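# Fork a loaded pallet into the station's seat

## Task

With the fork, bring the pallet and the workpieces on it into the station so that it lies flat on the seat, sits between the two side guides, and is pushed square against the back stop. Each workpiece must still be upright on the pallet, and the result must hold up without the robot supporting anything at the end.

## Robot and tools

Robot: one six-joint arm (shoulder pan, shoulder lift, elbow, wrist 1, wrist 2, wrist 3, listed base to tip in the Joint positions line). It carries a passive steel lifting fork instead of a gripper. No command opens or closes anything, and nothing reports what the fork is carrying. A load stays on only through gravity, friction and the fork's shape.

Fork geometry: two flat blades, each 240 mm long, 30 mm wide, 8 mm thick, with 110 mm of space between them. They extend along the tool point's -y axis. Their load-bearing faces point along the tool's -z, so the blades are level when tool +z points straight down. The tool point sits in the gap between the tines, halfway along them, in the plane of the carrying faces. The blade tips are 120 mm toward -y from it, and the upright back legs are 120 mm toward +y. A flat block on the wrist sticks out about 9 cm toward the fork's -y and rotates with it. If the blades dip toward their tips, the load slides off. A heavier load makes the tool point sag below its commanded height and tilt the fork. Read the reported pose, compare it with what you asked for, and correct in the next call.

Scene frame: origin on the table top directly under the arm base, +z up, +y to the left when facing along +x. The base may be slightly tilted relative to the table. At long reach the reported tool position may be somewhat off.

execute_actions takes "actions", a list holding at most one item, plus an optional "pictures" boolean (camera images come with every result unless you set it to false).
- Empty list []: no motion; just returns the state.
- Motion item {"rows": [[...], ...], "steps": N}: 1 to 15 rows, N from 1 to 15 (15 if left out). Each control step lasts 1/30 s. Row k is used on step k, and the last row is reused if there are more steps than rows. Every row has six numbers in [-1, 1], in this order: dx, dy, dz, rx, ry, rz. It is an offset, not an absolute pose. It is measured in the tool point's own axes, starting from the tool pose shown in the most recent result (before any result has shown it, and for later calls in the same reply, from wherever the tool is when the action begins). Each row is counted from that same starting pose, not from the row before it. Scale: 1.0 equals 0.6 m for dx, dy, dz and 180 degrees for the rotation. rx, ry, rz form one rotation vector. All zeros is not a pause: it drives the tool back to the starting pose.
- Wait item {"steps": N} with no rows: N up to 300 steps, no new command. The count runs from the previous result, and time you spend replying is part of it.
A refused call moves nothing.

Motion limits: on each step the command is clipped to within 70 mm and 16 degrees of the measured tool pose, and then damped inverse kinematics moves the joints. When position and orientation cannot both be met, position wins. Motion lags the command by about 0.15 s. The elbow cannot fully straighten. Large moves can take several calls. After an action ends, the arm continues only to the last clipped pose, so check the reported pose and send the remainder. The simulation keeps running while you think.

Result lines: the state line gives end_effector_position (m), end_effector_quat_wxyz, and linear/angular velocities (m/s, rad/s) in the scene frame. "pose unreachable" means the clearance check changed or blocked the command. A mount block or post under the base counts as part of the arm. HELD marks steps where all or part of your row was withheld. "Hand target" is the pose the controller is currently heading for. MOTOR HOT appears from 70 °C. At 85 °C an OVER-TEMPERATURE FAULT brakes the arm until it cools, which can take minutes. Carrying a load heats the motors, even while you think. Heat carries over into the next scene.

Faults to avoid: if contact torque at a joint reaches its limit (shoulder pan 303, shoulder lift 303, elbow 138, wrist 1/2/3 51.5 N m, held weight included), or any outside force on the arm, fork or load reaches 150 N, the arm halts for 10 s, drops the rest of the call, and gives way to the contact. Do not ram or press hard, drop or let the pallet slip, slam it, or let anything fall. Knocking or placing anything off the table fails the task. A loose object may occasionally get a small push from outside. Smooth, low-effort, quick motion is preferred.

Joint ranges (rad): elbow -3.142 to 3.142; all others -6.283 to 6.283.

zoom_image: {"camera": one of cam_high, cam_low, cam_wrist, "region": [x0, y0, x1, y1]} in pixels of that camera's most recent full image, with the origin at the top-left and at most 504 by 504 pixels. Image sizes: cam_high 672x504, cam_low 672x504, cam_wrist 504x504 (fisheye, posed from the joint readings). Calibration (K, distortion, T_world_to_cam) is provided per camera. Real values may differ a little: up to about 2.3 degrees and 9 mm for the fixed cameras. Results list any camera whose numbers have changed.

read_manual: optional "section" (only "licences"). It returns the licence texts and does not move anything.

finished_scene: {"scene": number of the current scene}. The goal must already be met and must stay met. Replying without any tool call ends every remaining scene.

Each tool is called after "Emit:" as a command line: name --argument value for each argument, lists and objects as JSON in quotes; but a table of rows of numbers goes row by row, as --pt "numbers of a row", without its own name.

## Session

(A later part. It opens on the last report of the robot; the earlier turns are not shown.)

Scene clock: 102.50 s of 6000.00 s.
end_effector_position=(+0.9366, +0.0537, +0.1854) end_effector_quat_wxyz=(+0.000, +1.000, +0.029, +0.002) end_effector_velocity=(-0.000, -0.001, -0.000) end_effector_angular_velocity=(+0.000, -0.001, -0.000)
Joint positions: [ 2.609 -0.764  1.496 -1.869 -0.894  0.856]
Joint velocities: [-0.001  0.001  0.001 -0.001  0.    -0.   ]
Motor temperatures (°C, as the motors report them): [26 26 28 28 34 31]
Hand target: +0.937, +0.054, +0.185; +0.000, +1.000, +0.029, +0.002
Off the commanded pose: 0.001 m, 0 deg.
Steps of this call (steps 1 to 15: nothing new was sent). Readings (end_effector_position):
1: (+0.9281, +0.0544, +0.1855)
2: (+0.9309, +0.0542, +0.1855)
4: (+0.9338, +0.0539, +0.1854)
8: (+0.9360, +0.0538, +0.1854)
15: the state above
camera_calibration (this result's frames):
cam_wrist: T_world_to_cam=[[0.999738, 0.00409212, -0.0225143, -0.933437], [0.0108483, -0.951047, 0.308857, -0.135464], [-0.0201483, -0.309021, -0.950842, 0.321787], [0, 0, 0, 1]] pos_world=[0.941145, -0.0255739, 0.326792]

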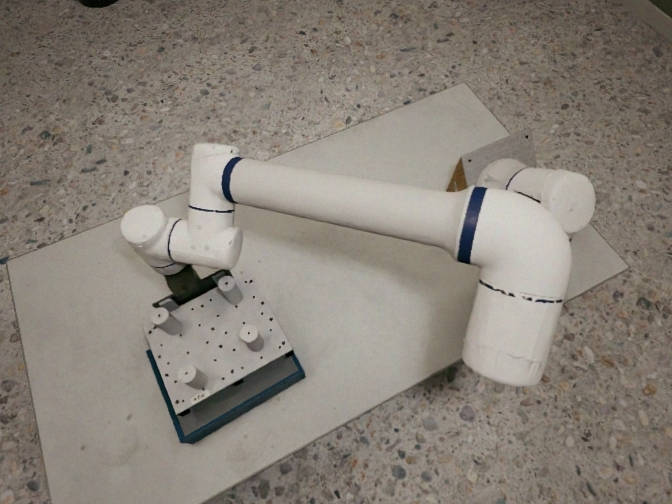

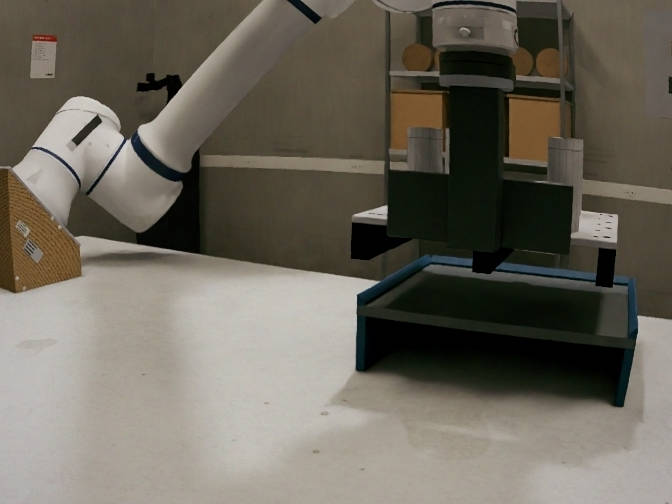

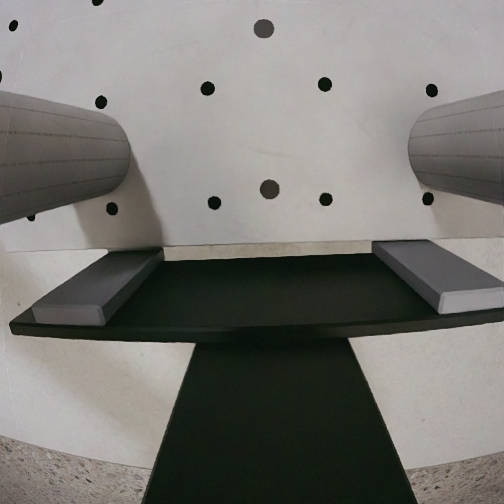

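Emit:
execute_actions --actions '[{"rows":[[0.002,0,0.003,0,0,0],[0.005,0,0.007,0,0,0],[0.008,0,0.012,0,0,0],[0.012,0,0.018,0,-0.001,0],[0.016,0,0.024,0,-0.001,0],[0.02,0,0.03,0,-0.001,0],[0.024,0,0.036,0,-0.001,0],[0.028,0,0.042,0,-0.001,0],[0.031,0,0.048,0,-0.001,0],[0.033,0,0.054,0,-0.001,0],[0.035,0,0.06,0,-0.001,0],[0.035,0,0.065,0,-0.0013,0]]}]' --pictures false

Emit:
execute_actions --actions '[{"steps":15}]'

Emit:
zoom_image --camera "cam_high" --region '[130, 280, 330, 460]'

Emit:
zoom_image --camera "cam_low" --region '[340, 220, 672, 420]'

Scene clock: 113.17 s of 6000.00 s.
end_effector_position=(+0.9561, +0.0549, +0.1498) end_effector_quat_wxyz=(+0.000, +1.000, +0.029, -0.000) end_effector_velocity=(+0.018, -0.002, -0.035) end_effector_angular_velocity=(-0.003, -0.003, +0.001)
Joint positions: [ 2.643 -0.722  1.469 -1.906 -0.883  0.893]
Joint velocities: [ 0.03   0.041 -0.02  -0.049  0.012  0.038]
Motor temperatures (°C, as the motors report them): [26 26 28 28 34 31]
Hand target: +0.958, +0.055, +0.146; +0.000, +1.000, +0.029, -0.000
Off the commanded pose: 0.004 m, 0 deg.
Steps of this call (steps 1 to 90: nothing new was sent; then 7.17 s passed at rest; steps 91 to 105: all 15 steps of this action). Readings (end_effector_position):
91: (+0.9366, +0.0537, +0.1854)
92: (+0.9369, +0.0538, +0.1849)
94: (+0.9388, +0.0539, +0.1821)
98: (+0.9460, +0.0544, +0.1710)
105: the state above

Scene clock: 113.67 s of 6000.00 s.
end_effector_position=(+0.9576, +0.0549, +0.1465) end_effector_quat_wxyz=(+0.000, +1.000, +0.029, -0.000) end_effector_velocity=(-0.000, +0.000, -0.001) end_effector_angular_velocity=(+0.000, +0.000, +0.001)
Joint positions: [ 2.646 -0.718  1.468 -1.91  -0.882  0.896]
Joint velocities: [ 0.001  0.     0.    -0.     0.    -0.   ]
Motor temperatures (°C, as the motors report them): [26 26 28 28 34 31]
Hand target: +0.958, +0.055, +0.146; +0.000, +1.000, +0.029, -0.000
Off the commanded pose: 0.000 m, 0 deg.
Steps of this call (steps 1 to 15: nothing new was sent). Readings (end_effector_position):
1: (+0.9567, +0.0549, +0.1488)
2: (+0.9571, +0.0549, +0.1482)
4: (+0.9573, +0.0549, +0.1473)
8: (+0.9576, +0.0549, +0.1467)
15: the state above
camera_calibration (this result's frames):
cam_wrist: T_world_to_cam=[[0.999637, 0.00405216, -0.0266527, -0.954692], [0.012097, -0.950942, 0.309133, -0.123826], [-0.0240925, -0.309343, -0.950645, 0.289373], [0, 0, 0, 1]] pos_world=[0.962815, -0.0243677, 0.287925]

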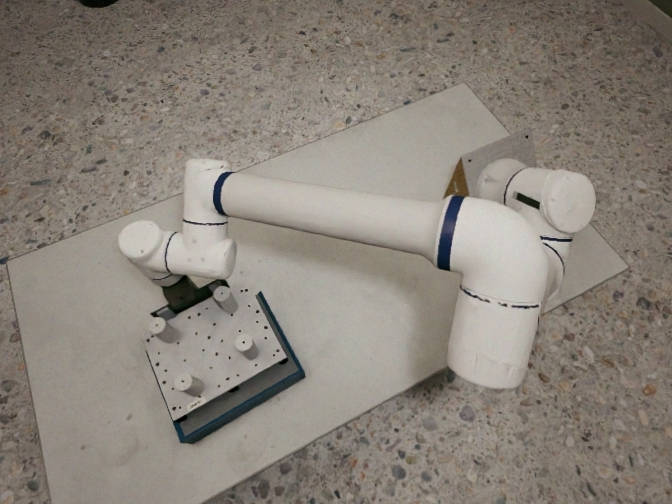

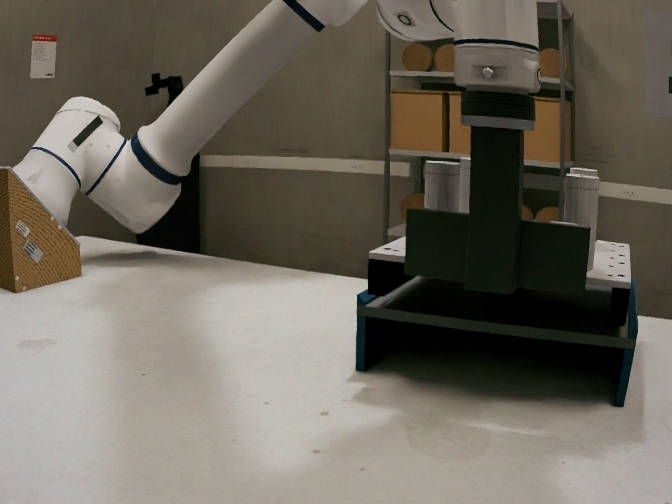

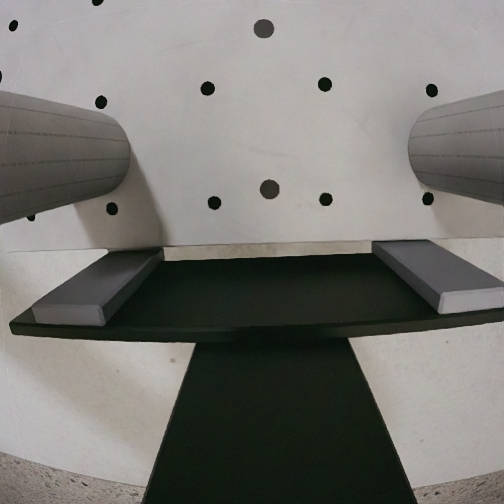

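Region (130, 280, 330, 460) of cam_high's 672x504 image, scaled by 2.520, with more detail than that image has; it fills the top 454 rows of this view, and the rest is white.

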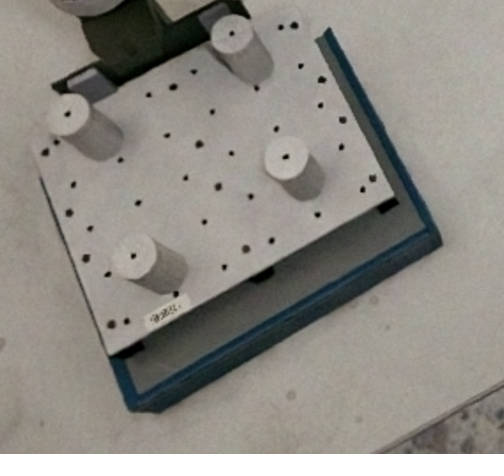

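Region (340, 220, 672, 420) of cam_low's 672x504 image, scaled by 1.518, with more detail than that image has; it fills the top 304 rows of this view, and the rest is white.

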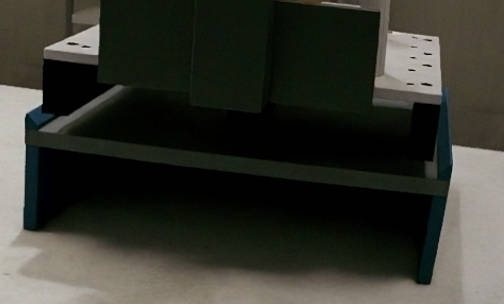

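Emit:
execute_actions --actions '[{"rows":[[-0.002,0,0.002,0,0,0],[-0.004,0,0.004,0,0,0],[-0.006,0,0.007,0,0,0],[-0.006,0,0.01,0,0,0],[-0.006,0,0.013,0,0,0],[-0.006,0,0.016,0,0,0],[-0.006,0,0.019,0,0,0],[-0.006,0,0.022,0,0,0],[-0.006,0,0.025,0,0,0],[-0.006,0,0.028,0,0,0],[-0.006,0,0.031,0,0,0]]}]' --pictures false

Emit:
execute_actions --actions '[{"steps":12}]'

Emit:
zoom_image --camera "cam_high" --region '[130, 280, 330, 460]'

Emit:
zoom_image --camera "cam_low" --region '[340, 220, 672, 420]'

Scene clock: 124.27 s of 6000.00 s.
end_effector_position=(+0.9541, +0.0547, +0.1291) end_effector_quat_wxyz=(+0.000, +1.000, +0.029, -0.000) end_effector_velocity=(+0.002, +0.001, -0.012) end_effector_angular_velocity=(-0.002, -0.005, +0.003)
Joint positions: [ 2.655 -0.711  1.486 -1.942 -0.878  0.908]
Joint velocities: [ 0.009  0.007  0.005 -0.026  0.005  0.012]
Motor temperatures (°C, as the motors report them): [26 26 28 28 34 31]
Hand target: +0.954, +0.055, +0.128; +0.000, +1.000, +0.029, -0.000
Off the commanded pose: 0.001 m, 0 deg.
Steps of this call (steps 1 to 90: nothing new was sent; then 7.10 s passed at rest; steps 91 to 105: all 15 steps of this action). Readings (end_effector_position):
91: (+0.9577, +0.0549, +0.1465)
92: (+0.9575, +0.0548, +0.1463)
94: (+0.9560, +0.0546, +0.1445)
98: (+0.9545, +0.0549, +0.1389)
105: the state above

Scene clock: 124.67 s of 6000.00 s.
end_effector_position=(+0.9541, +0.0547, +0.1279) end_effector_quat_wxyz=(+0.000, +1.000, +0.029, -0.000) end_effector_velocity=(-0.000, -0.000, -0.001) end_effector_angular_velocity=(+0.000, +0.000, -0.001)
Joint positions: [ 2.656 -0.711  1.486 -1.944 -0.878  0.909]
Joint velocities: [ 0.     0.     0.001 -0.001  0.     0.   ]
Motor temperatures (°C, as the motors report them): [26 26 28 28 34 31]
Hand target: +0.954, +0.055, +0.128; +0.000, +1.000, +0.029, -0.000
Off the commanded pose: 0.000 m, 0 deg.
Steps of this call (steps 1 to 12: nothing new was sent). Readings (end_effector_position):
1: (+0.9541, +0.0547, +0.1288)
2: (+0.9541, +0.0547, +0.1286)
4: (+0.9541, +0.0547, +0.1282)
8: (+0.9541, +0.0547, +0.1280)
12: the state above
camera_calibration (this result's frames):
cam_wrist: T_world_to_cam=[[0.999636, 0.00404774, -0.0266766, -0.951601], [0.0121009, -0.950933, 0.309161, -0.118275], [-0.0241163, -0.309371, -0.950635, 0.271569], [0, 0, 0, 1]] pos_world=[0.959235, -0.0246038, 0.269343]

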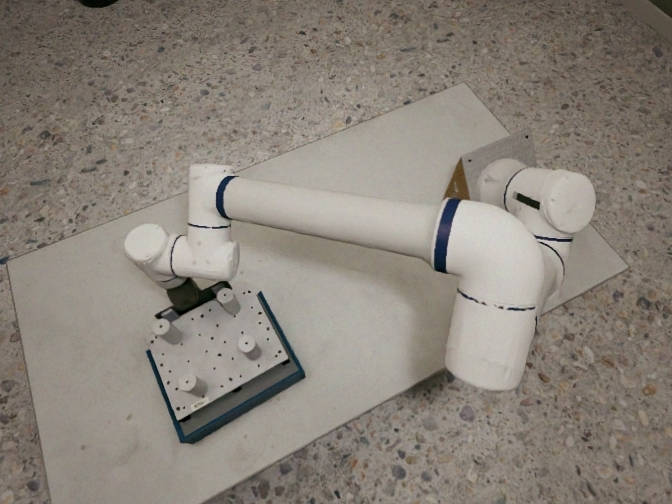

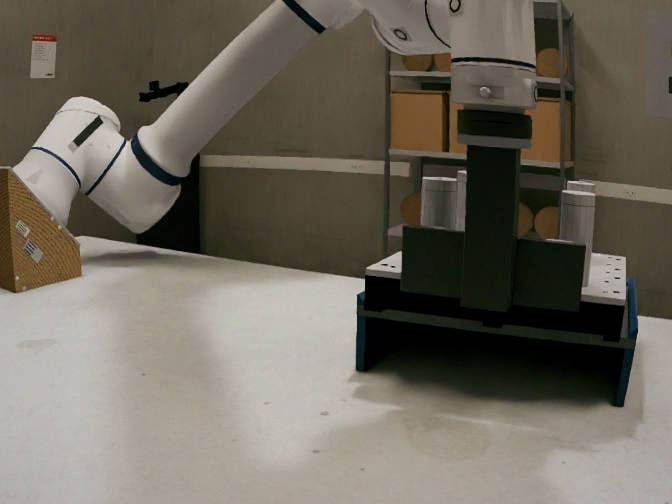

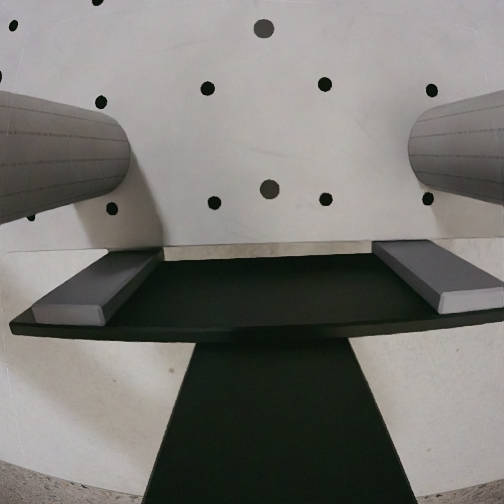

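Region (130, 280, 330, 460) of cam_high's 672x504 image, scaled by 2.520, with more detail than that image has; it fills the top 454 rows of this view, and the rest is white.

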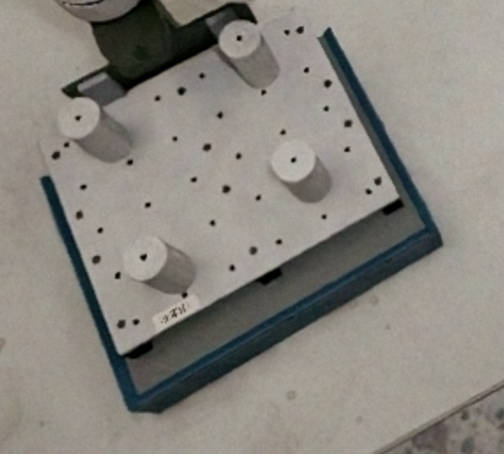

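Region (340, 220, 672, 420) of cam_low's 672x504 image, scaled by 1.518, with more detail than that image has; it fills the top 304 rows of this view, and the rest is white.

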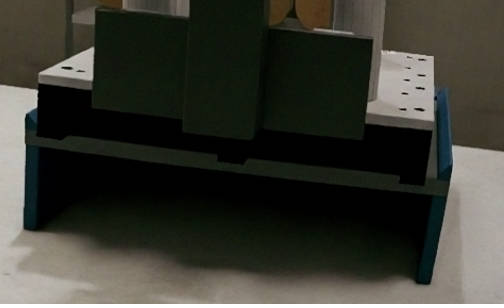

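Emit:
execute_actions --actions '[{"rows":[[0,0,0.002,0,0,0],[0,0,0.004,0,0,0],[0,0,0.006,0,0,0],[0,0,0.008,0,0,0],[0,0,0.01,0,0,0],[0,0,0.012,0,0,0],[0,0,0.014,0,0,0],[0,0,0.016,0,0,0],[0,0,0.018,0,0,0],[0,0,0.02,0,0,0],[0,0,0.022,0,0,0],[0,0,0.024,0,0,0],[0,0,0.026,0,0,0],[0,0,0.028,0,0,0],[0,0,0.03,0,0,0]]}]' --pictures false

Emit:
execute_actions --actions '[{"steps":12}]' --pictures false

Emit:
execute_actions --actions '[{"rows":[[0,-0.003,0,0,0,0],[0,-0.006,0,0,0,0],[0,-0.009,0,0,0,0],[0,-0.012,0,0,0,0],[0,-0.015,0,0,0,0],[0,-0.018,0,0,0,0],[0,-0.021,0,0,0,0],[0,-0.024,0,0,0,0],[0,-0.027,0,0,0,0],[0,-0.03,0,0,0,0],[0,-0.033,0,0,0,0],[0,-0.036,0,0,0,0],[0,-0.039,0,0,0,0],[0,-0.042,0,0,0,0],[0,-0.045,0,0,0,0]]}]' --pictures false

Emit:
execute_actions --actions '[{"steps":15}]'

Emit:
zoom_image --camera "cam_high" --region '[160, 340, 320, 450]'

Scene clock: 136.00 s of 6000.00 s.
end_effector_position=(+0.9541, +0.0546, +0.1138) end_effector_quat_wxyz=(+0.000, +1.000, +0.029, -0.000) end_effector_velocity=(+0.000, -0.001, -0.035) end_effector_angular_velocity=(-0.000, -0.001, -0.000)
Joint positions: [ 2.665 -0.702  1.493 -1.967 -0.875  0.92 ]
Joint velocities: [ 0.022  0.023  0.017 -0.058  0.009  0.028]
Motor temperatures (°C, as the motors report them): [26 26 28 28 34 31]
Hand target: +0.954, +0.055, +0.110; +0.000, +1.000, +0.029, -0.000
Off the commanded pose: 0.004 m, 0 deg.
Steps of this call (steps 1 to 90: nothing new was sent; then 7.83 s passed at rest; steps 91 to 105: all 15 steps of this action). Readings (end_effector_position):
91: (+0.9541, +0.0547, +0.1279)
92: (+0.9541, +0.0546, +0.1276)
94: (+0.9541, +0.0547, +0.1262)
98: (+0.9542, +0.0547, +0.1223)
105: the state above

Scene clock: 136.40 s of 6000.00 s.
end_effector_position=(+0.9540, +0.0546, +0.1100) end_effector_quat_wxyz=(+0.000, +1.000, +0.029, -0.000) end_effector_velocity=(+0.000, +0.002, -0.002) end_effector_angular_velocity=(-0.000, +0.002, +0.002)
Joint positions: [ 2.668 -0.699  1.495 -1.974 -0.874  0.923]
Joint velocities: [ 0.003  0.    -0.001 -0.     0.     0.001]
Motor temperatures (°C, as the motors report them): [26 26 28 28 34 31]
Hand target: +0.954, +0.055, +0.110; +0.000, +1.000, +0.029, -0.000
Off the commanded pose: 0.000 m, 0 deg.
Steps of this call (steps 1 to 12: nothing new was sent). Readings (end_effector_position):
1: (+0.9541, +0.0546, +0.1126)
2: (+0.9540, +0.0546, +0.1117)
4: (+0.9541, +0.0546, +0.1108)
8: (+0.9541, +0.0546, +0.1102)
12: the state above

Scene clock: 136.90 s of 6000.00 s.
end_effector_position=(+0.9528, +0.0758, +0.1099) end_effector_quat_wxyz=(+0.000, +1.000, +0.029, -0.000) end_effector_velocity=(-0.003, +0.053, -0.000) end_effector_angular_velocity=(-0.001, -0.001, +0.001)
Joint positions: [ 2.681 -0.721  1.509 -1.976 -0.869  0.939]
Joint velocities: [ 0.034 -0.056  0.034 -0.006  0.012  0.041]
Motor temperatures (°C, as the motors report them): [26 26 28 28 34 31]
Hand target: +0.952, +0.082, +0.110; +0.000, +1.000, +0.029, -0.000
Off the commanded pose: 0.006 m, 0 deg.
Steps of this call (steps 1 to 15: all 15 steps of this action). Readings (end_effector_position):
1: (+0.9540, +0.0546, +0.1100)
2: (+0.9540, +0.0549, +0.1098)
4: (+0.9538, +0.0571, +0.1097)
8: (+0.9535, +0.0633, +0.1099)
15: the state above

Scene clock: 137.40 s of 6000.00 s.
end_effector_position=(+0.9525, +0.0815, +0.1100) end_effector_quat_wxyz=(+0.000, +1.000, +0.029, -0.000) end_effector_velocity=(-0.000, +0.000, -0.000) end_effector_angular_velocity=(+0.001, +0.000, -0.001)
Joint positions: [ 2.685 -0.727  1.513 -1.976 -0.867  0.943]
Joint velocities: [ 0.    -0.     0.     0.     0.001  0.   ]
Motor temperatures (°C, as the motors report them): [26 26 28 28 34 31]
Hand target: +0.952, +0.082, +0.110; +0.000, +1.000, +0.029, -0.000
Off the commanded pose: 0.000 m, 0 deg.
Steps of this call (steps 1 to 15: nothing new was sent). Readings (end_effector_position):
1: (+0.9527, +0.0775, +0.1099)
2: (+0.9527, +0.0789, +0.1100)
4: (+0.9526, +0.0803, +0.1100)
8: (+0.9525, +0.0812, +0.1100)
15: the state above
camera_calibration (this result's frames):
cam_wrist: T_world_to_cam=[[0.999632, 0.00407367, -0.0268035, -0.950584], [0.0121658, -0.95092, 0.309197, -0.0872537], [-0.0242284, -0.309409, -0.95062, 0.262852], [0, 0, 0, 1]] pos_world=[0.957664, 0.00222989, 0.251372]

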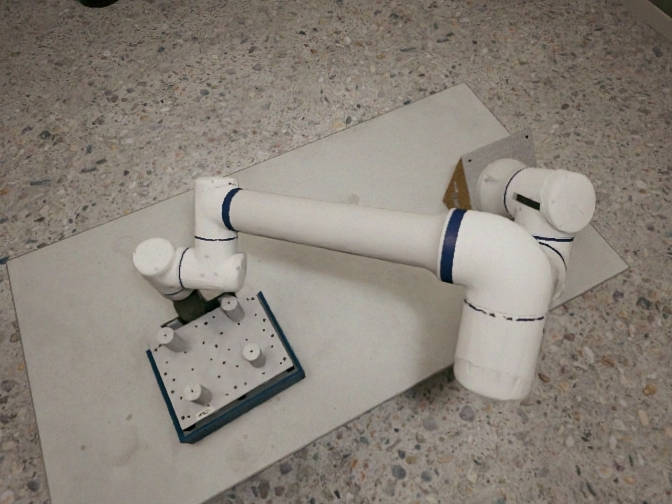

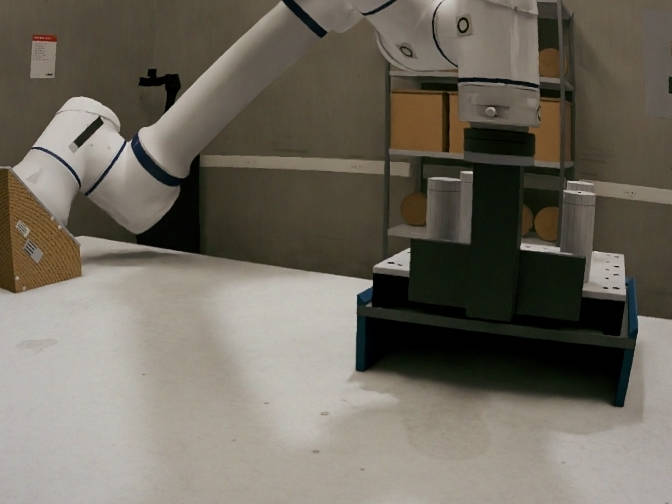

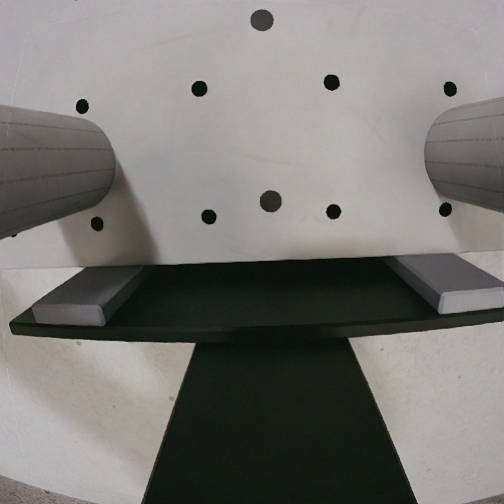

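Region (160, 340, 320, 450) of cam_high's 672x504 image, scaled by 3.150, with more detail than that image has; it fills the top 346 rows of this view, and the rest is white.

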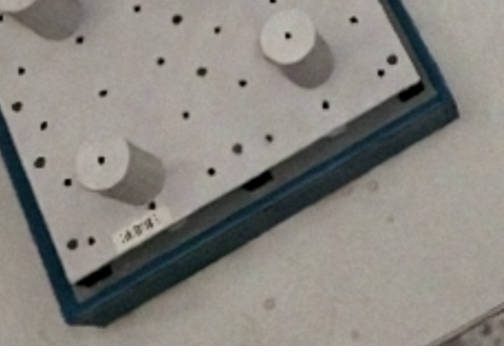

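Emit:
execute_actions --actions '[{"rows":[[0,-0.001,-0.002,0,0,0],[0,-0.002,-0.004,0,0,0],[0,-0.003,-0.006,0,0,-0.001],[0,-0.004,-0.007,0,0,-0.001],[0,-0.005,-0.007,0,0,-0.001],[0,-0.006,-0.007,0,0,-0.002],[0,-0.007,-0.007,0,0,-0.002],[0,-0.008,-0.007,0,0,-0.002],[0,-0.009,-0.007,0,0,-0.002],[0,-0.01,-0.007,0,0,-0.002]]}]' --pictures false

Emit:
execute_actions --actions '[{"steps":10}]'

Emit:
zoom_image --camera "cam_high" --region '[160, 340, 320, 450]'

Scene clock: 147.03 s of 6000.00 s.
end_effector_position=(+0.9522, +0.0871, +0.1142) end_effector_quat_wxyz=(+0.000, +0.999, +0.032, -0.000) end_effector_velocity=(-0.001, +0.004, -0.001) end_effector_angular_velocity=(+0.003, +0.002, -0.002)
Joint positions: [ 2.686 -0.735  1.512 -1.969 -0.867  0.938]
Joint velocities: [ 0.002 -0.003  0.004  0.002  0.002  0.001]
Motor temperatures (°C, as the motors report them): [26 26 28 28 34 31]
Hand target: +0.952, +0.087, +0.114; +0.000, +0.999, +0.032, -0.000
Off the commanded pose: 0.000 m, 0 deg.
Steps of this call (steps 1 to 90: nothing new was sent; then 6.13 s passed at rest; steps 91 to 105: all 15 steps of this action). Readings (end_effector_position):
91: (+0.9525, +0.0815, +0.1100)
92: (+0.9525, +0.0817, +0.1102)
94: (+0.9523, +0.0826, +0.1113)
98: (+0.9523, +0.0844, +0.1137)
105: the state above

Scene clock: 147.37 s of 6000.00 s.
end_effector_position=(+0.9521, +0.0875, +0.1142) end_effector_quat_wxyz=(+0.000, +0.999, +0.032, -0.000) end_effector_velocity=(-0.000, +0.000, -0.000) end_effector_angular_velocity=(-0.000, +0.000, +0.000)
Joint positions: [ 2.686 -0.735  1.513 -1.969 -0.867  0.939]
Joint velocities: [ 0. -0.  0. -0. -0. -0.]
Motor temperatures (°C, as the motors report them): [26 26 28 28 34 31]
Hand target: +0.952, +0.087, +0.114; +0.000, +0.999, +0.032, -0.000
Off the commanded pose: 0.000 m, 0 deg.
Steps of this call (steps 1 to 10: nothing new was sent). Readings (end_effector_position):
1: (+0.9522, +0.0872, +0.1142)
2: (+0.9522, +0.0873, +0.1142)
4: (+0.9521, +0.0874, +0.1142)
8: (+0.9521, +0.0874, +0.1142)
10: the state above
camera_calibration (this result's frames):
cam_wrist: T_world_to_cam=[[0.999588, 0.0103495, -0.0267805, -0.95066], [0.0181289, -0.95082, 0.309213, -0.0885628], [-0.0222632, -0.309571, -0.950616, 0.266842], [0, 0, 0, 1]] pos_world=[0.957814, 0.00823801, 0.25559]

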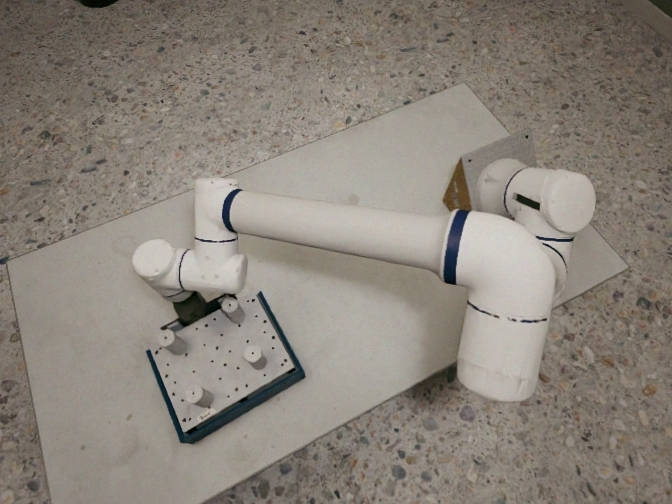

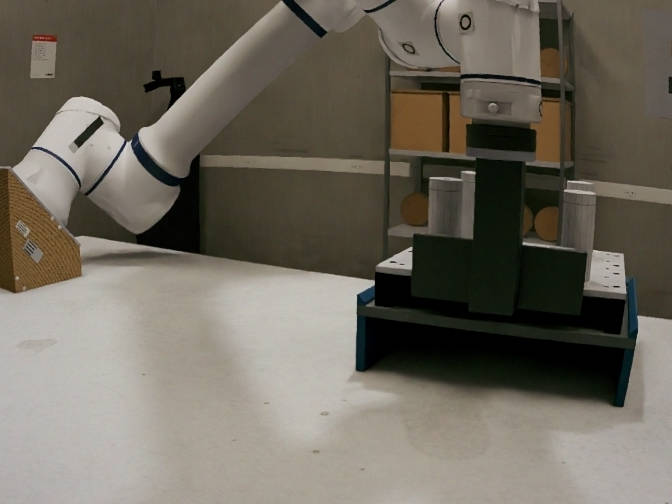

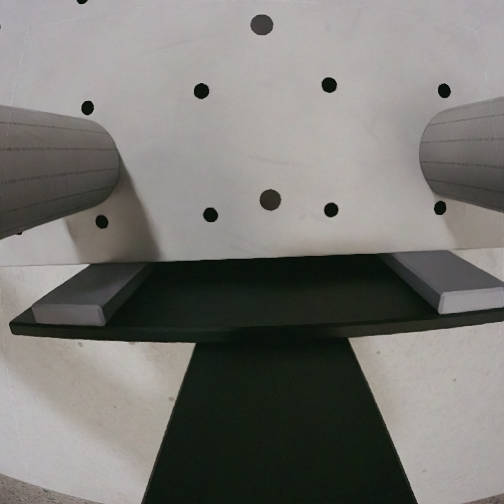

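Region (160, 340, 320, 450) of cam_high's 672x504 image, scaled by 3.150, with more detail than that image has; it fills the top 346 rows of this view, and the rest is white.

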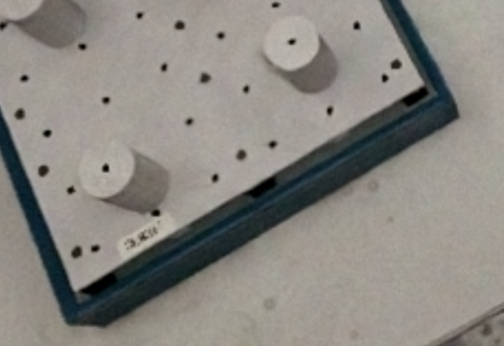

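Emit:
execute_actions --actions '[{"rows":[[0,-0.001,0,0,0,0],[0,-0.002,0,0,0,0],[0,-0.003,0,0,0,0]]}]' --pictures false

Emit:
execute_actions --actions '[{"rows":[[0,-0.001,0,0,0,0]],"steps":10}]' --pictures false

Emit:
execute_actions --actions '[{"rows":[[0,-0.001,0,0,0,0]],"steps":10}]' --pictures false

Emit:
execute_actions --actions '[{"rows":[[0,-0.001,0,0,0,0]],"steps":10}]'

Emit:
zoom_image --camera "cam_high" --region '[160, 340, 320, 450]'

Scene clock: 157.30 s of 6000.00 s.
end_effector_position=(+0.9520, +0.0891, +0.1142) end_effector_quat_wxyz=(+0.000, +0.999, +0.032, -0.000) end_effector_velocity=(+0.000, +0.000, +0.000) end_effector_angular_velocity=(-0.001, -0.002, +0.002)
Joint positions: [ 2.687 -0.737  1.514 -1.969 -0.866  0.94 ]
Joint velocities: [ 0.    -0.     0.    -0.002  0.001 -0.   ]
Motor temperatures (°C, as the motors report them): [26 26 28 28 34 31]
Hand target: +0.952, +0.089, +0.114; +0.000, +0.999, +0.032, -0.000
Off the commanded pose: 0.000 m, 0 deg.
Steps of this call (steps 1 to 90: nothing new was sent; then 6.43 s passed at rest; steps 91 to 105: all 15 steps of this action). Readings (end_effector_position):
91: (+0.9521, +0.0875, +0.1141)
92: (+0.9521, +0.0876, +0.1141)
94: (+0.9521, +0.0883, +0.1141)
98: (+0.9520, +0.0889, +0.1141)
105: the state above

Scene clock: 157.63 s of 6000.00 s.
end_effector_position=(+0.9519, +0.0896, +0.1142) end_effector_quat_wxyz=(+0.000, +0.999, +0.032, -0.000) end_effector_velocity=(-0.001, +0.000, -0.001) end_effector_angular_velocity=(+0.000, +0.001, -0.000)
Joint positions: [ 2.687 -0.738  1.514 -1.969 -0.866  0.94 ]
Joint velocities: [ 0.    -0.     0.002 -0.     0.     0.   ]
Motor temperatures (°C, as the motors report them): [26 26 28 28 34 31]
Hand target: +0.952, +0.090, +0.114; +0.000, +0.999, +0.032, -0.000
Off the commanded pose: 0.000 m, 0 deg.
Steps of this call (steps 1 to 10: all 10 steps of this action). Readings (end_effector_position):
1: (+0.9520, +0.0891, +0.1142)
2: (+0.9520, +0.0892, +0.1142)
4: (+0.9519, +0.0894, +0.1142)
8: (+0.9519, +0.0895, +0.1142)
10: the state above

Scene clock: 157.97 s of 6000.00 s.
end_effector_position=(+0.9518, +0.0900, +0.1142) end_effector_quat_wxyz=(+0.000, +0.999, +0.032, -0.000) end_effector_velocity=(+0.000, +0.001, -0.000) end_effector_angular_velocity=(-0.000, +0.000, +0.001)
Joint positions: [ 2.688 -0.738  1.515 -1.969 -0.866  0.941]
Joint velocities: [ 0.001 -0.    -0.001  0.001  0.     0.001]
Motor temperatures (°C, as the motors report them): [26 26 28 28 34 31]
Hand target: +0.952, +0.090, +0.114; +0.000, +0.999, +0.032, -0.000
Off the commanded pose: 0.000 m, 0 deg.
Steps of this call (steps 1 to 10: all 10 steps of this action). Readings (end_effector_position):
1: (+0.9519, +0.0896, +0.1142)
2: (+0.9519, +0.0897, +0.1142)
4: (+0.9518, +0.0898, +0.1142)
8: (+0.9518, +0.0900, +0.1142)
10: the state above

Scene clock: 158.30 s of 6000.00 s.
end_effector_position=(+0.9518, +0.0905, +0.1142) end_effector_quat_wxyz=(+0.000, +0.999, +0.032, -0.000) end_effector_velocity=(-0.000, -0.000, +0.001) end_effector_angular_velocity=(+0.001, -0.000, -0.001)
Joint positions: [ 2.688 -0.739  1.515 -1.969 -0.866  0.941]
Joint velocities: [-0.001 -0.     0.     0.001  0.     0.   ]
Motor temperatures (°C, as the motors report them): [26 26 28 28 34 31]
Hand target: +0.952, +0.091, +0.114; +0.000, +0.999, +0.032, -0.000
Off the commanded pose: 0.000 m, 0 deg.
Steps of this call (steps 1 to 10: all 10 steps of this action). Readings (end_effector_position):
1: (+0.9518, +0.0900, +0.1142)
2: (+0.9518, +0.0901, +0.1142)
4: (+0.9518, +0.0903, +0.1142)
8: (+0.9518, +0.0904, +0.1142)
10: the state above
camera_calibration (this result's frames):
cam_wrist: T_world_to_cam=[[0.999585, 0.00963156, -0.027132, -0.950213], [0.0175601, -0.950759, 0.309433, -0.0851796], [-0.0228157, -0.309782, -0.950534, 0.268282], [0, 0, 0, 1]] pos_world=[0.957436, 0.0112756, 0.255587]

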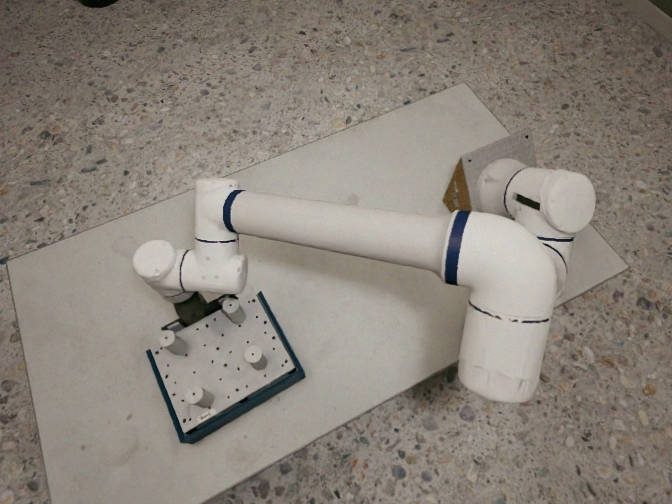

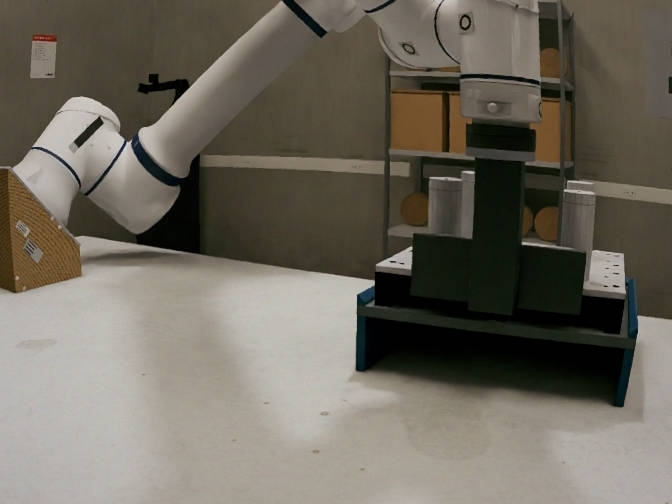

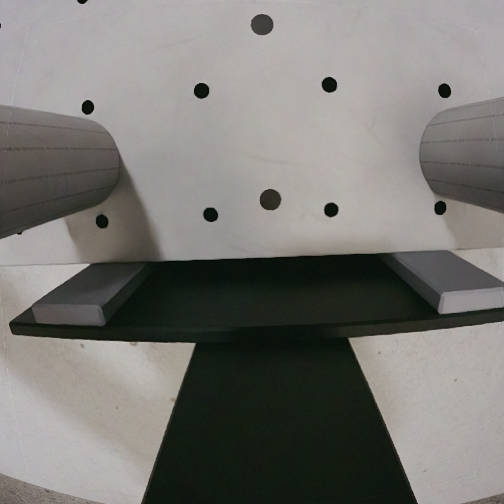

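Region (160, 340, 320, 450) of cam_high's 672x504 image, scaled by 3.150, with more detail than that image has; it fills the top 346 rows of this view, and the rest is white.

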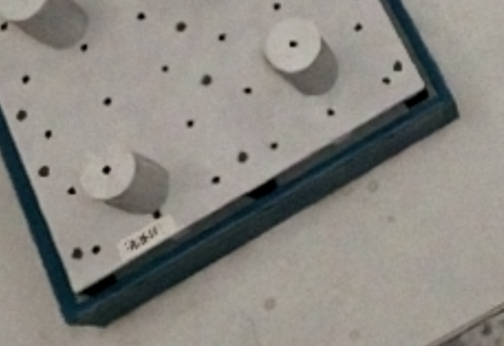

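Emit:
execute_actions --actions '[{"rows":[[0,-0.0008,0,0,0,0.001]],"steps":12}]' --pictures false

Emit:
execute_actions --actions '[{"rows":[[0,-0.0008,0,0,0,0]],"steps":12}]'

Emit:
zoom_image --camera "cam_high" --region '[160, 340, 320, 450]'

Scene clock: 164.10 s of 6000.00 s.
end_effector_position=(+0.9517, +0.0910, +0.1142) end_effector_quat_wxyz=(+0.000, +1.000, +0.030, -0.000) end_effector_velocity=(-0.001, +0.001, -0.002) end_effector_angular_velocity=(+0.000, +0.003, -0.000)
Joint positions: [ 2.688 -0.74   1.516 -1.969 -0.866  0.945]
Joint velocities: [ 0.002 -0.     0.001  0.    -0.001  0.001]
Motor temperatures (°C, as the motors report them): [26 26 28 28 34 31]
Hand target: +0.952, +0.091, +0.114; +0.000, +1.000, +0.030, -0.000
Off the commanded pose: 0.000 m, 0 deg.
Steps of this call (steps 1 to 90: nothing new was sent; then 2.40 s passed at rest; steps 91 to 102: all 12 steps of this action). Readings (end_effector_position):
91: (+0.9518, +0.0906, +0.1142)
92: (+0.9518, +0.0907, +0.1142)
94: (+0.9518, +0.0909, +0.1142)
98: (+0.9517, +0.0910, +0.1142)
102: the state above

Scene clock: 164.50 s of 6000.00 s.
end_effector_position=(+0.9517, +0.0913, +0.1142) end_effector_quat_wxyz=(+0.000, +1.000, +0.030, -0.000) end_effector_velocity=(-0.001, +0.001, -0.002) end_effector_angular_velocity=(+0.001, +0.001, +0.001)
Joint positions: [ 2.688 -0.74   1.517 -1.969 -0.866  0.945]
Joint velocities: [ 0.002 -0.     0.002 -0.001  0.    -0.   ]
Motor temperatures (°C, as the motors report them): [26 26 28 28 34 31]
Hand target: +0.952, +0.091, +0.114; +0.000, +1.000, +0.030, -0.000
Off the commanded pose: 0.000 m, 0 deg.
Steps of this call (steps 1 to 12: all 12 steps of this action). Readings (end_effector_position):
1: (+0.9517, +0.0910, +0.1142)
2: (+0.9517, +0.0911, +0.1142)
4: (+0.9517, +0.0912, +0.1142)
8: (+0.9517, +0.0913, +0.1142)
12: the state above
camera_calibration (this result's frames):
cam_wrist: T_world_to_cam=[[0.99961, 0.00651776, -0.0271539, -0.949881], [0.0146066, -0.950791, 0.309489, -0.0815332], [-0.0238005, -0.309765, -0.950515, 0.269488], [0, 0, 0, 1]] pos_world=[0.957115, 0.012148, 0.255593]

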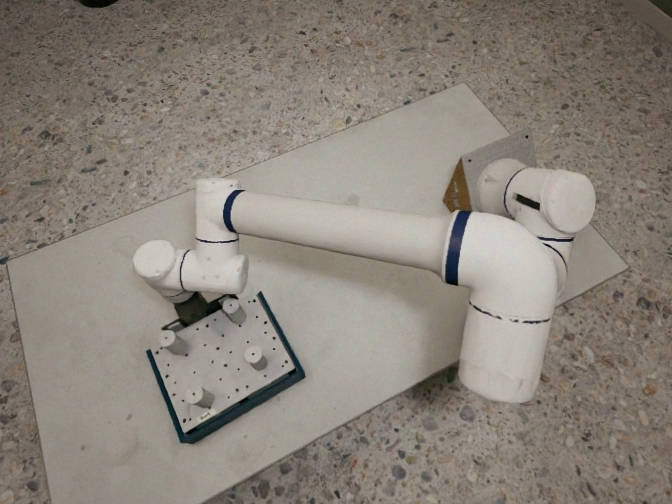

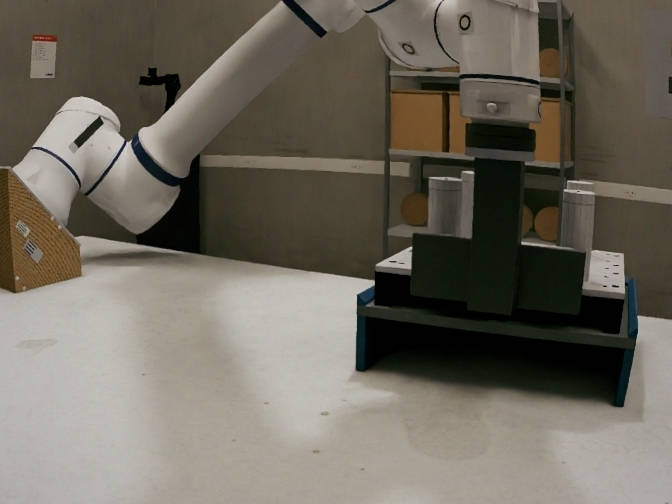

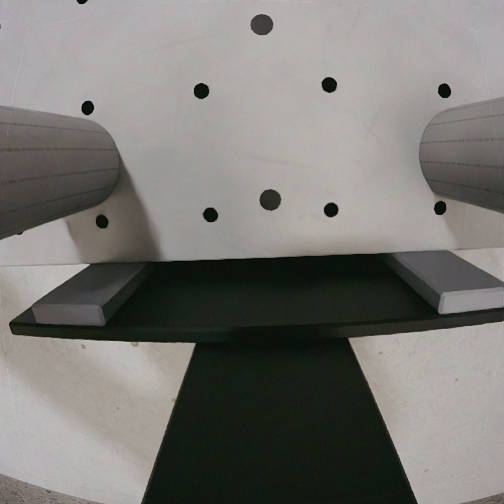

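Region (160, 340, 320, 450) of cam_high's 672x504 image, scaled by 3.150, with more detail than that image has; it fills the top 346 rows of this view, and the rest is white.

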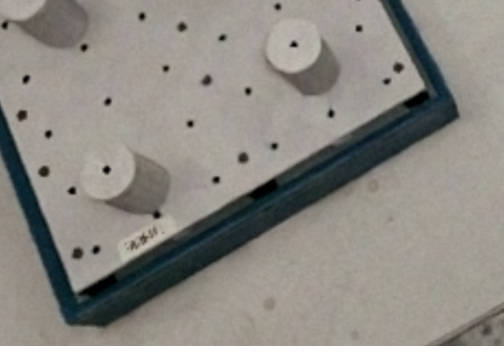

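Emit:
execute_actions --actions '[{"rows":[[0,-0.0008,0,0,0,0]],"steps":15}]' --pictures false

Emit:
execute_actions --actions '[{"rows":[[0,-0.0008,0,0,0,0]],"steps":15}]' --pictures false

Emit:
execute_actions --actions '[{"rows":[[0,-0.0008,0,0,0,0]],"steps":15}]' --pictures false

Scene clock: 182.43 s of 6000.00 s.
end_effector_position=(+0.9510, +0.0895, +0.1140) end_effector_quat_wxyz=(+0.002, +1.000, +0.029, -0.001) end_effector_velocity=(-0.001, +0.001, -0.001) end_effector_angular_velocity=(+0.001, +0.002, -0.000)
Joint positions: [ 2.687 -0.74   1.517 -1.969 -0.871  0.946]
Joint velocities: [ 0.001 -0.     0.001  0.001  0.    -0.   ]
Motor temperatures (°C, as the motors report them): [26 26 28 28 34 31]
Hand target: +0.951, +0.090, +0.114; +0.002, +1.000, +0.029, -0.001
Off the commanded pose: 0.002 m, 0 deg.
FORCE FAULT: contact force on the arm reached its limit, and the arm stopped for 10 seconds. The contact can be on any part of the arm, not only on its tool. The arm's remaining commands of this call were not run. The arm holds still and accepts commands again. Move the arm away from the contact; if what it grips holds it there, let go first. Pushing or pulling that hard again can fault the arm again.
The stop began at step 95 of this call (marked STOPPED below). From that step on the arm followed nothing that you had sent. 11 steps, steps kept back included, did not run and will not run. Nothing is kept back now.
Steps of this call (steps 1 to 90: nothing new was sent; then 4.77 s passed at rest; steps 91 to 94: the first 4 steps of this action; steps 95 to 395: the stop). Readings (end_effector_position):
91: (+0.9517, +0.0915, +0.1142)
92: (+0.9517, +0.0915, +0.1142)
94: (+0.9512, +0.0902, +0.1140)
95: (+0.9511, +0.0896, +0.1140) STOPPED
98: (+0.9510, +0.0895, +0.1140)
395: the state above

Scene clock: 182.47 s of 6000.00 s.
end_effector_position=(+0.9510, +0.0894, +0.1140) end_effector_quat_wxyz=(+0.002, +1.000, +0.029, -0.001) end_effector_velocity=(+0.001, +0.000, +0.000) end_effector_angular_velocity=(-0.001, -0.001, +0.001)
Joint positions: [ 2.687 -0.74   1.517 -1.969 -0.871  0.946]
Joint velocities: [ 0.     0.    -0.001 -0.    -0.001 -0.   ]
Motor temperatures (°C, as the motors report them): [26 26 28 28 34 31]
Hand target: +0.951, +0.089, +0.114; +0.002, +1.000, +0.029, -0.001
Off the commanded pose: 0.002 m, 0 deg.
A stop began in an earlier call of the same reply, so what this call sent did not run. Send another action.
Steps of this call (step 1: nothing new was sent). Readings (end_effector_position):
1: the state above

Scene clock: 182.50 s of 6000.00 s.
end_effector_position=(+0.9510, +0.0894, +0.1140) end_effector_quat_wxyz=(+0.002, +1.000, +0.029, -0.001) end_effector_velocity=(-0.000, -0.001, +0.000) end_effector_angular_velocity=(+0.000, -0.000, -0.000)
Joint positions: [ 2.687 -0.74   1.517 -1.969 -0.871  0.946]
Joint velocities: [-0.001 -0.     0.     0.    -0.    -0.   ]
Motor temperatures (°C, as the motors report them): [26 26 28 28 34 31]
Hand target: +0.951, +0.089, +0.114; +0.002, +1.000, +0.029, -0.001
Off the commanded pose: 0.002 m, 0 deg.
A stop began in an earlier call of the same reply, so what this call sent did not run. Send another action.
Steps of this call (step 1: nothing new was sent). Readings (end_effector_position):
1: the state above

It's against the stop. Withdrawing.

Emit:
execute_actions --actions '[{"rows":[[0,0.01,0,0,0,0],[0,0.03,0,0,0,0],[0,0.06,0,0,0,0],[0,0.1,0,0,0,0],[0,0.14,0,0,0,0],[0,0.18,0,0,0,0],[0,0.22,0,0,0,0],[0,0.25,0,0,0,0],[0,0.28,0,0,0,0],[0,0.3,0,0,0,0]]}]' --pictures false

Emit:
execute_actions --actions '[{"rows":[[0,0.16,0,0,0,0]]}]'

Emit:
zoom_image --camera "cam_high" --region '[130, 280, 330, 460]'

Scene clock: 190.20 s of 6000.00 s.
end_effector_position=(+0.9582, -0.0768, +0.1150) end_effector_quat_wxyz=(+0.002, +1.000, +0.029, -0.001) end_effector_velocity=(+0.035, -0.141, +0.003) end_effector_angular_velocity=(-0.001, +0.004, +0.020)
Joint positions: [ 2.584 -0.56   1.387 -1.946 -0.911  0.828]
Joint velocities: [-0.067  0.196 -0.224  0.077 -0.033 -0.098]
Motor temperatures (°C, as the motors report them): [26 26 28 28 34 31]
Hand target: +0.961, -0.090, +0.115; +0.002, +1.000, +0.029, -0.001
Off the commanded pose: 0.014 m, 0 deg.
Steps of this call (steps 1 to 90: nothing new was sent; then 4.20 s passed at rest; steps 91 to 105: all 15 steps of this action). Readings (end_effector_position):
91: (+0.9510, +0.0894, +0.1139)
92: (+0.9511, +0.0881, +0.1139)
94: (+0.9519, +0.0749, +0.1141)
98: (+0.9527, +0.0131, +0.1145)
105: the state above

Scene clock: 190.70 s of 6000.00 s.
end_effector_position=(+0.9636, -0.1717, +0.1156) end_effector_quat_wxyz=(+0.002, +1.000, +0.029, -0.000) end_effector_velocity=(+0.002, -0.009, +0.000) end_effector_angular_velocity=(+0.000, +0.000, -0.000)
Joint positions: [ 2.532 -0.445  1.275 -1.913 -0.935  0.769]
Joint velocities: [-0.004  0.013 -0.017  0.006 -0.002 -0.005]
Motor temperatures (°C, as the motors report them): [26 26 28 28 34 31]
Hand target: +0.964, -0.173, +0.116; +0.002, +1.000, +0.029, -0.001
Off the commanded pose: 0.001 m, 0 deg.
Steps of this call (steps 1 to 15: all 15 steps of this action). Readings (end_effector_position):
1: (+0.9591, -0.0819, +0.1151)
2: (+0.9602, -0.0965, +0.1157)
4: (+0.9582, -0.1304, +0.1153)
8: (+0.9615, -0.1625, +0.1157)
15: the state above
camera_calibration (this result's frames):
cam_wrist: T_world_to_cam=[[0.999625, 0.00311778, -0.0272182, -0.960608], [0.0114811, -0.949727, 0.31287, -0.329462], [-0.0248744, -0.313065, -0.949406, 0.189956], [0, 0, 0, 1]] pos_world=[0.968755, -0.250436, 0.257278]

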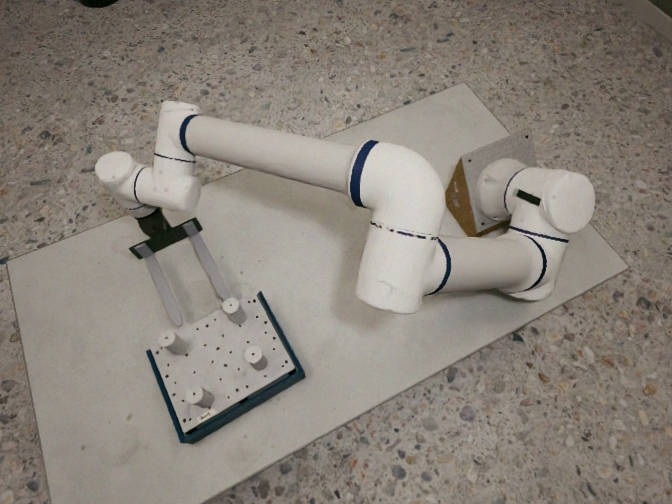

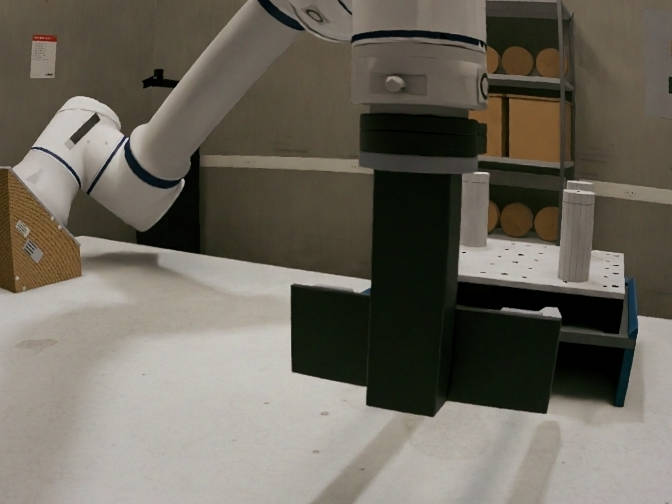

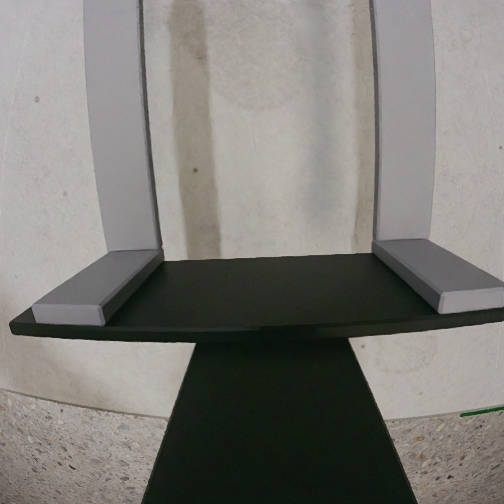

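Region (130, 280, 330, 460) of cam_high's 672x504 image, scaled by 2.520, with more detail than that image has; it fills the top 454 rows of this view, and the rest is white.

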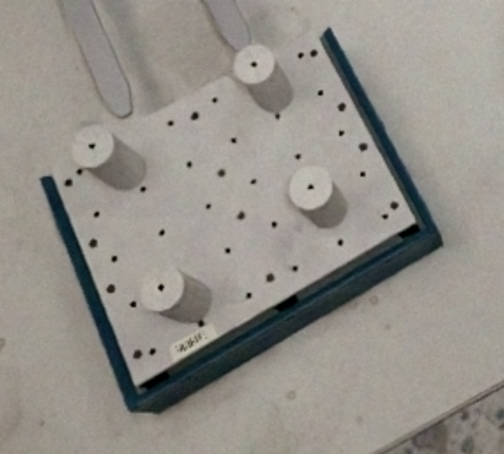

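Emit:
finished_scene --scene 2

The scene is finished: the task was done.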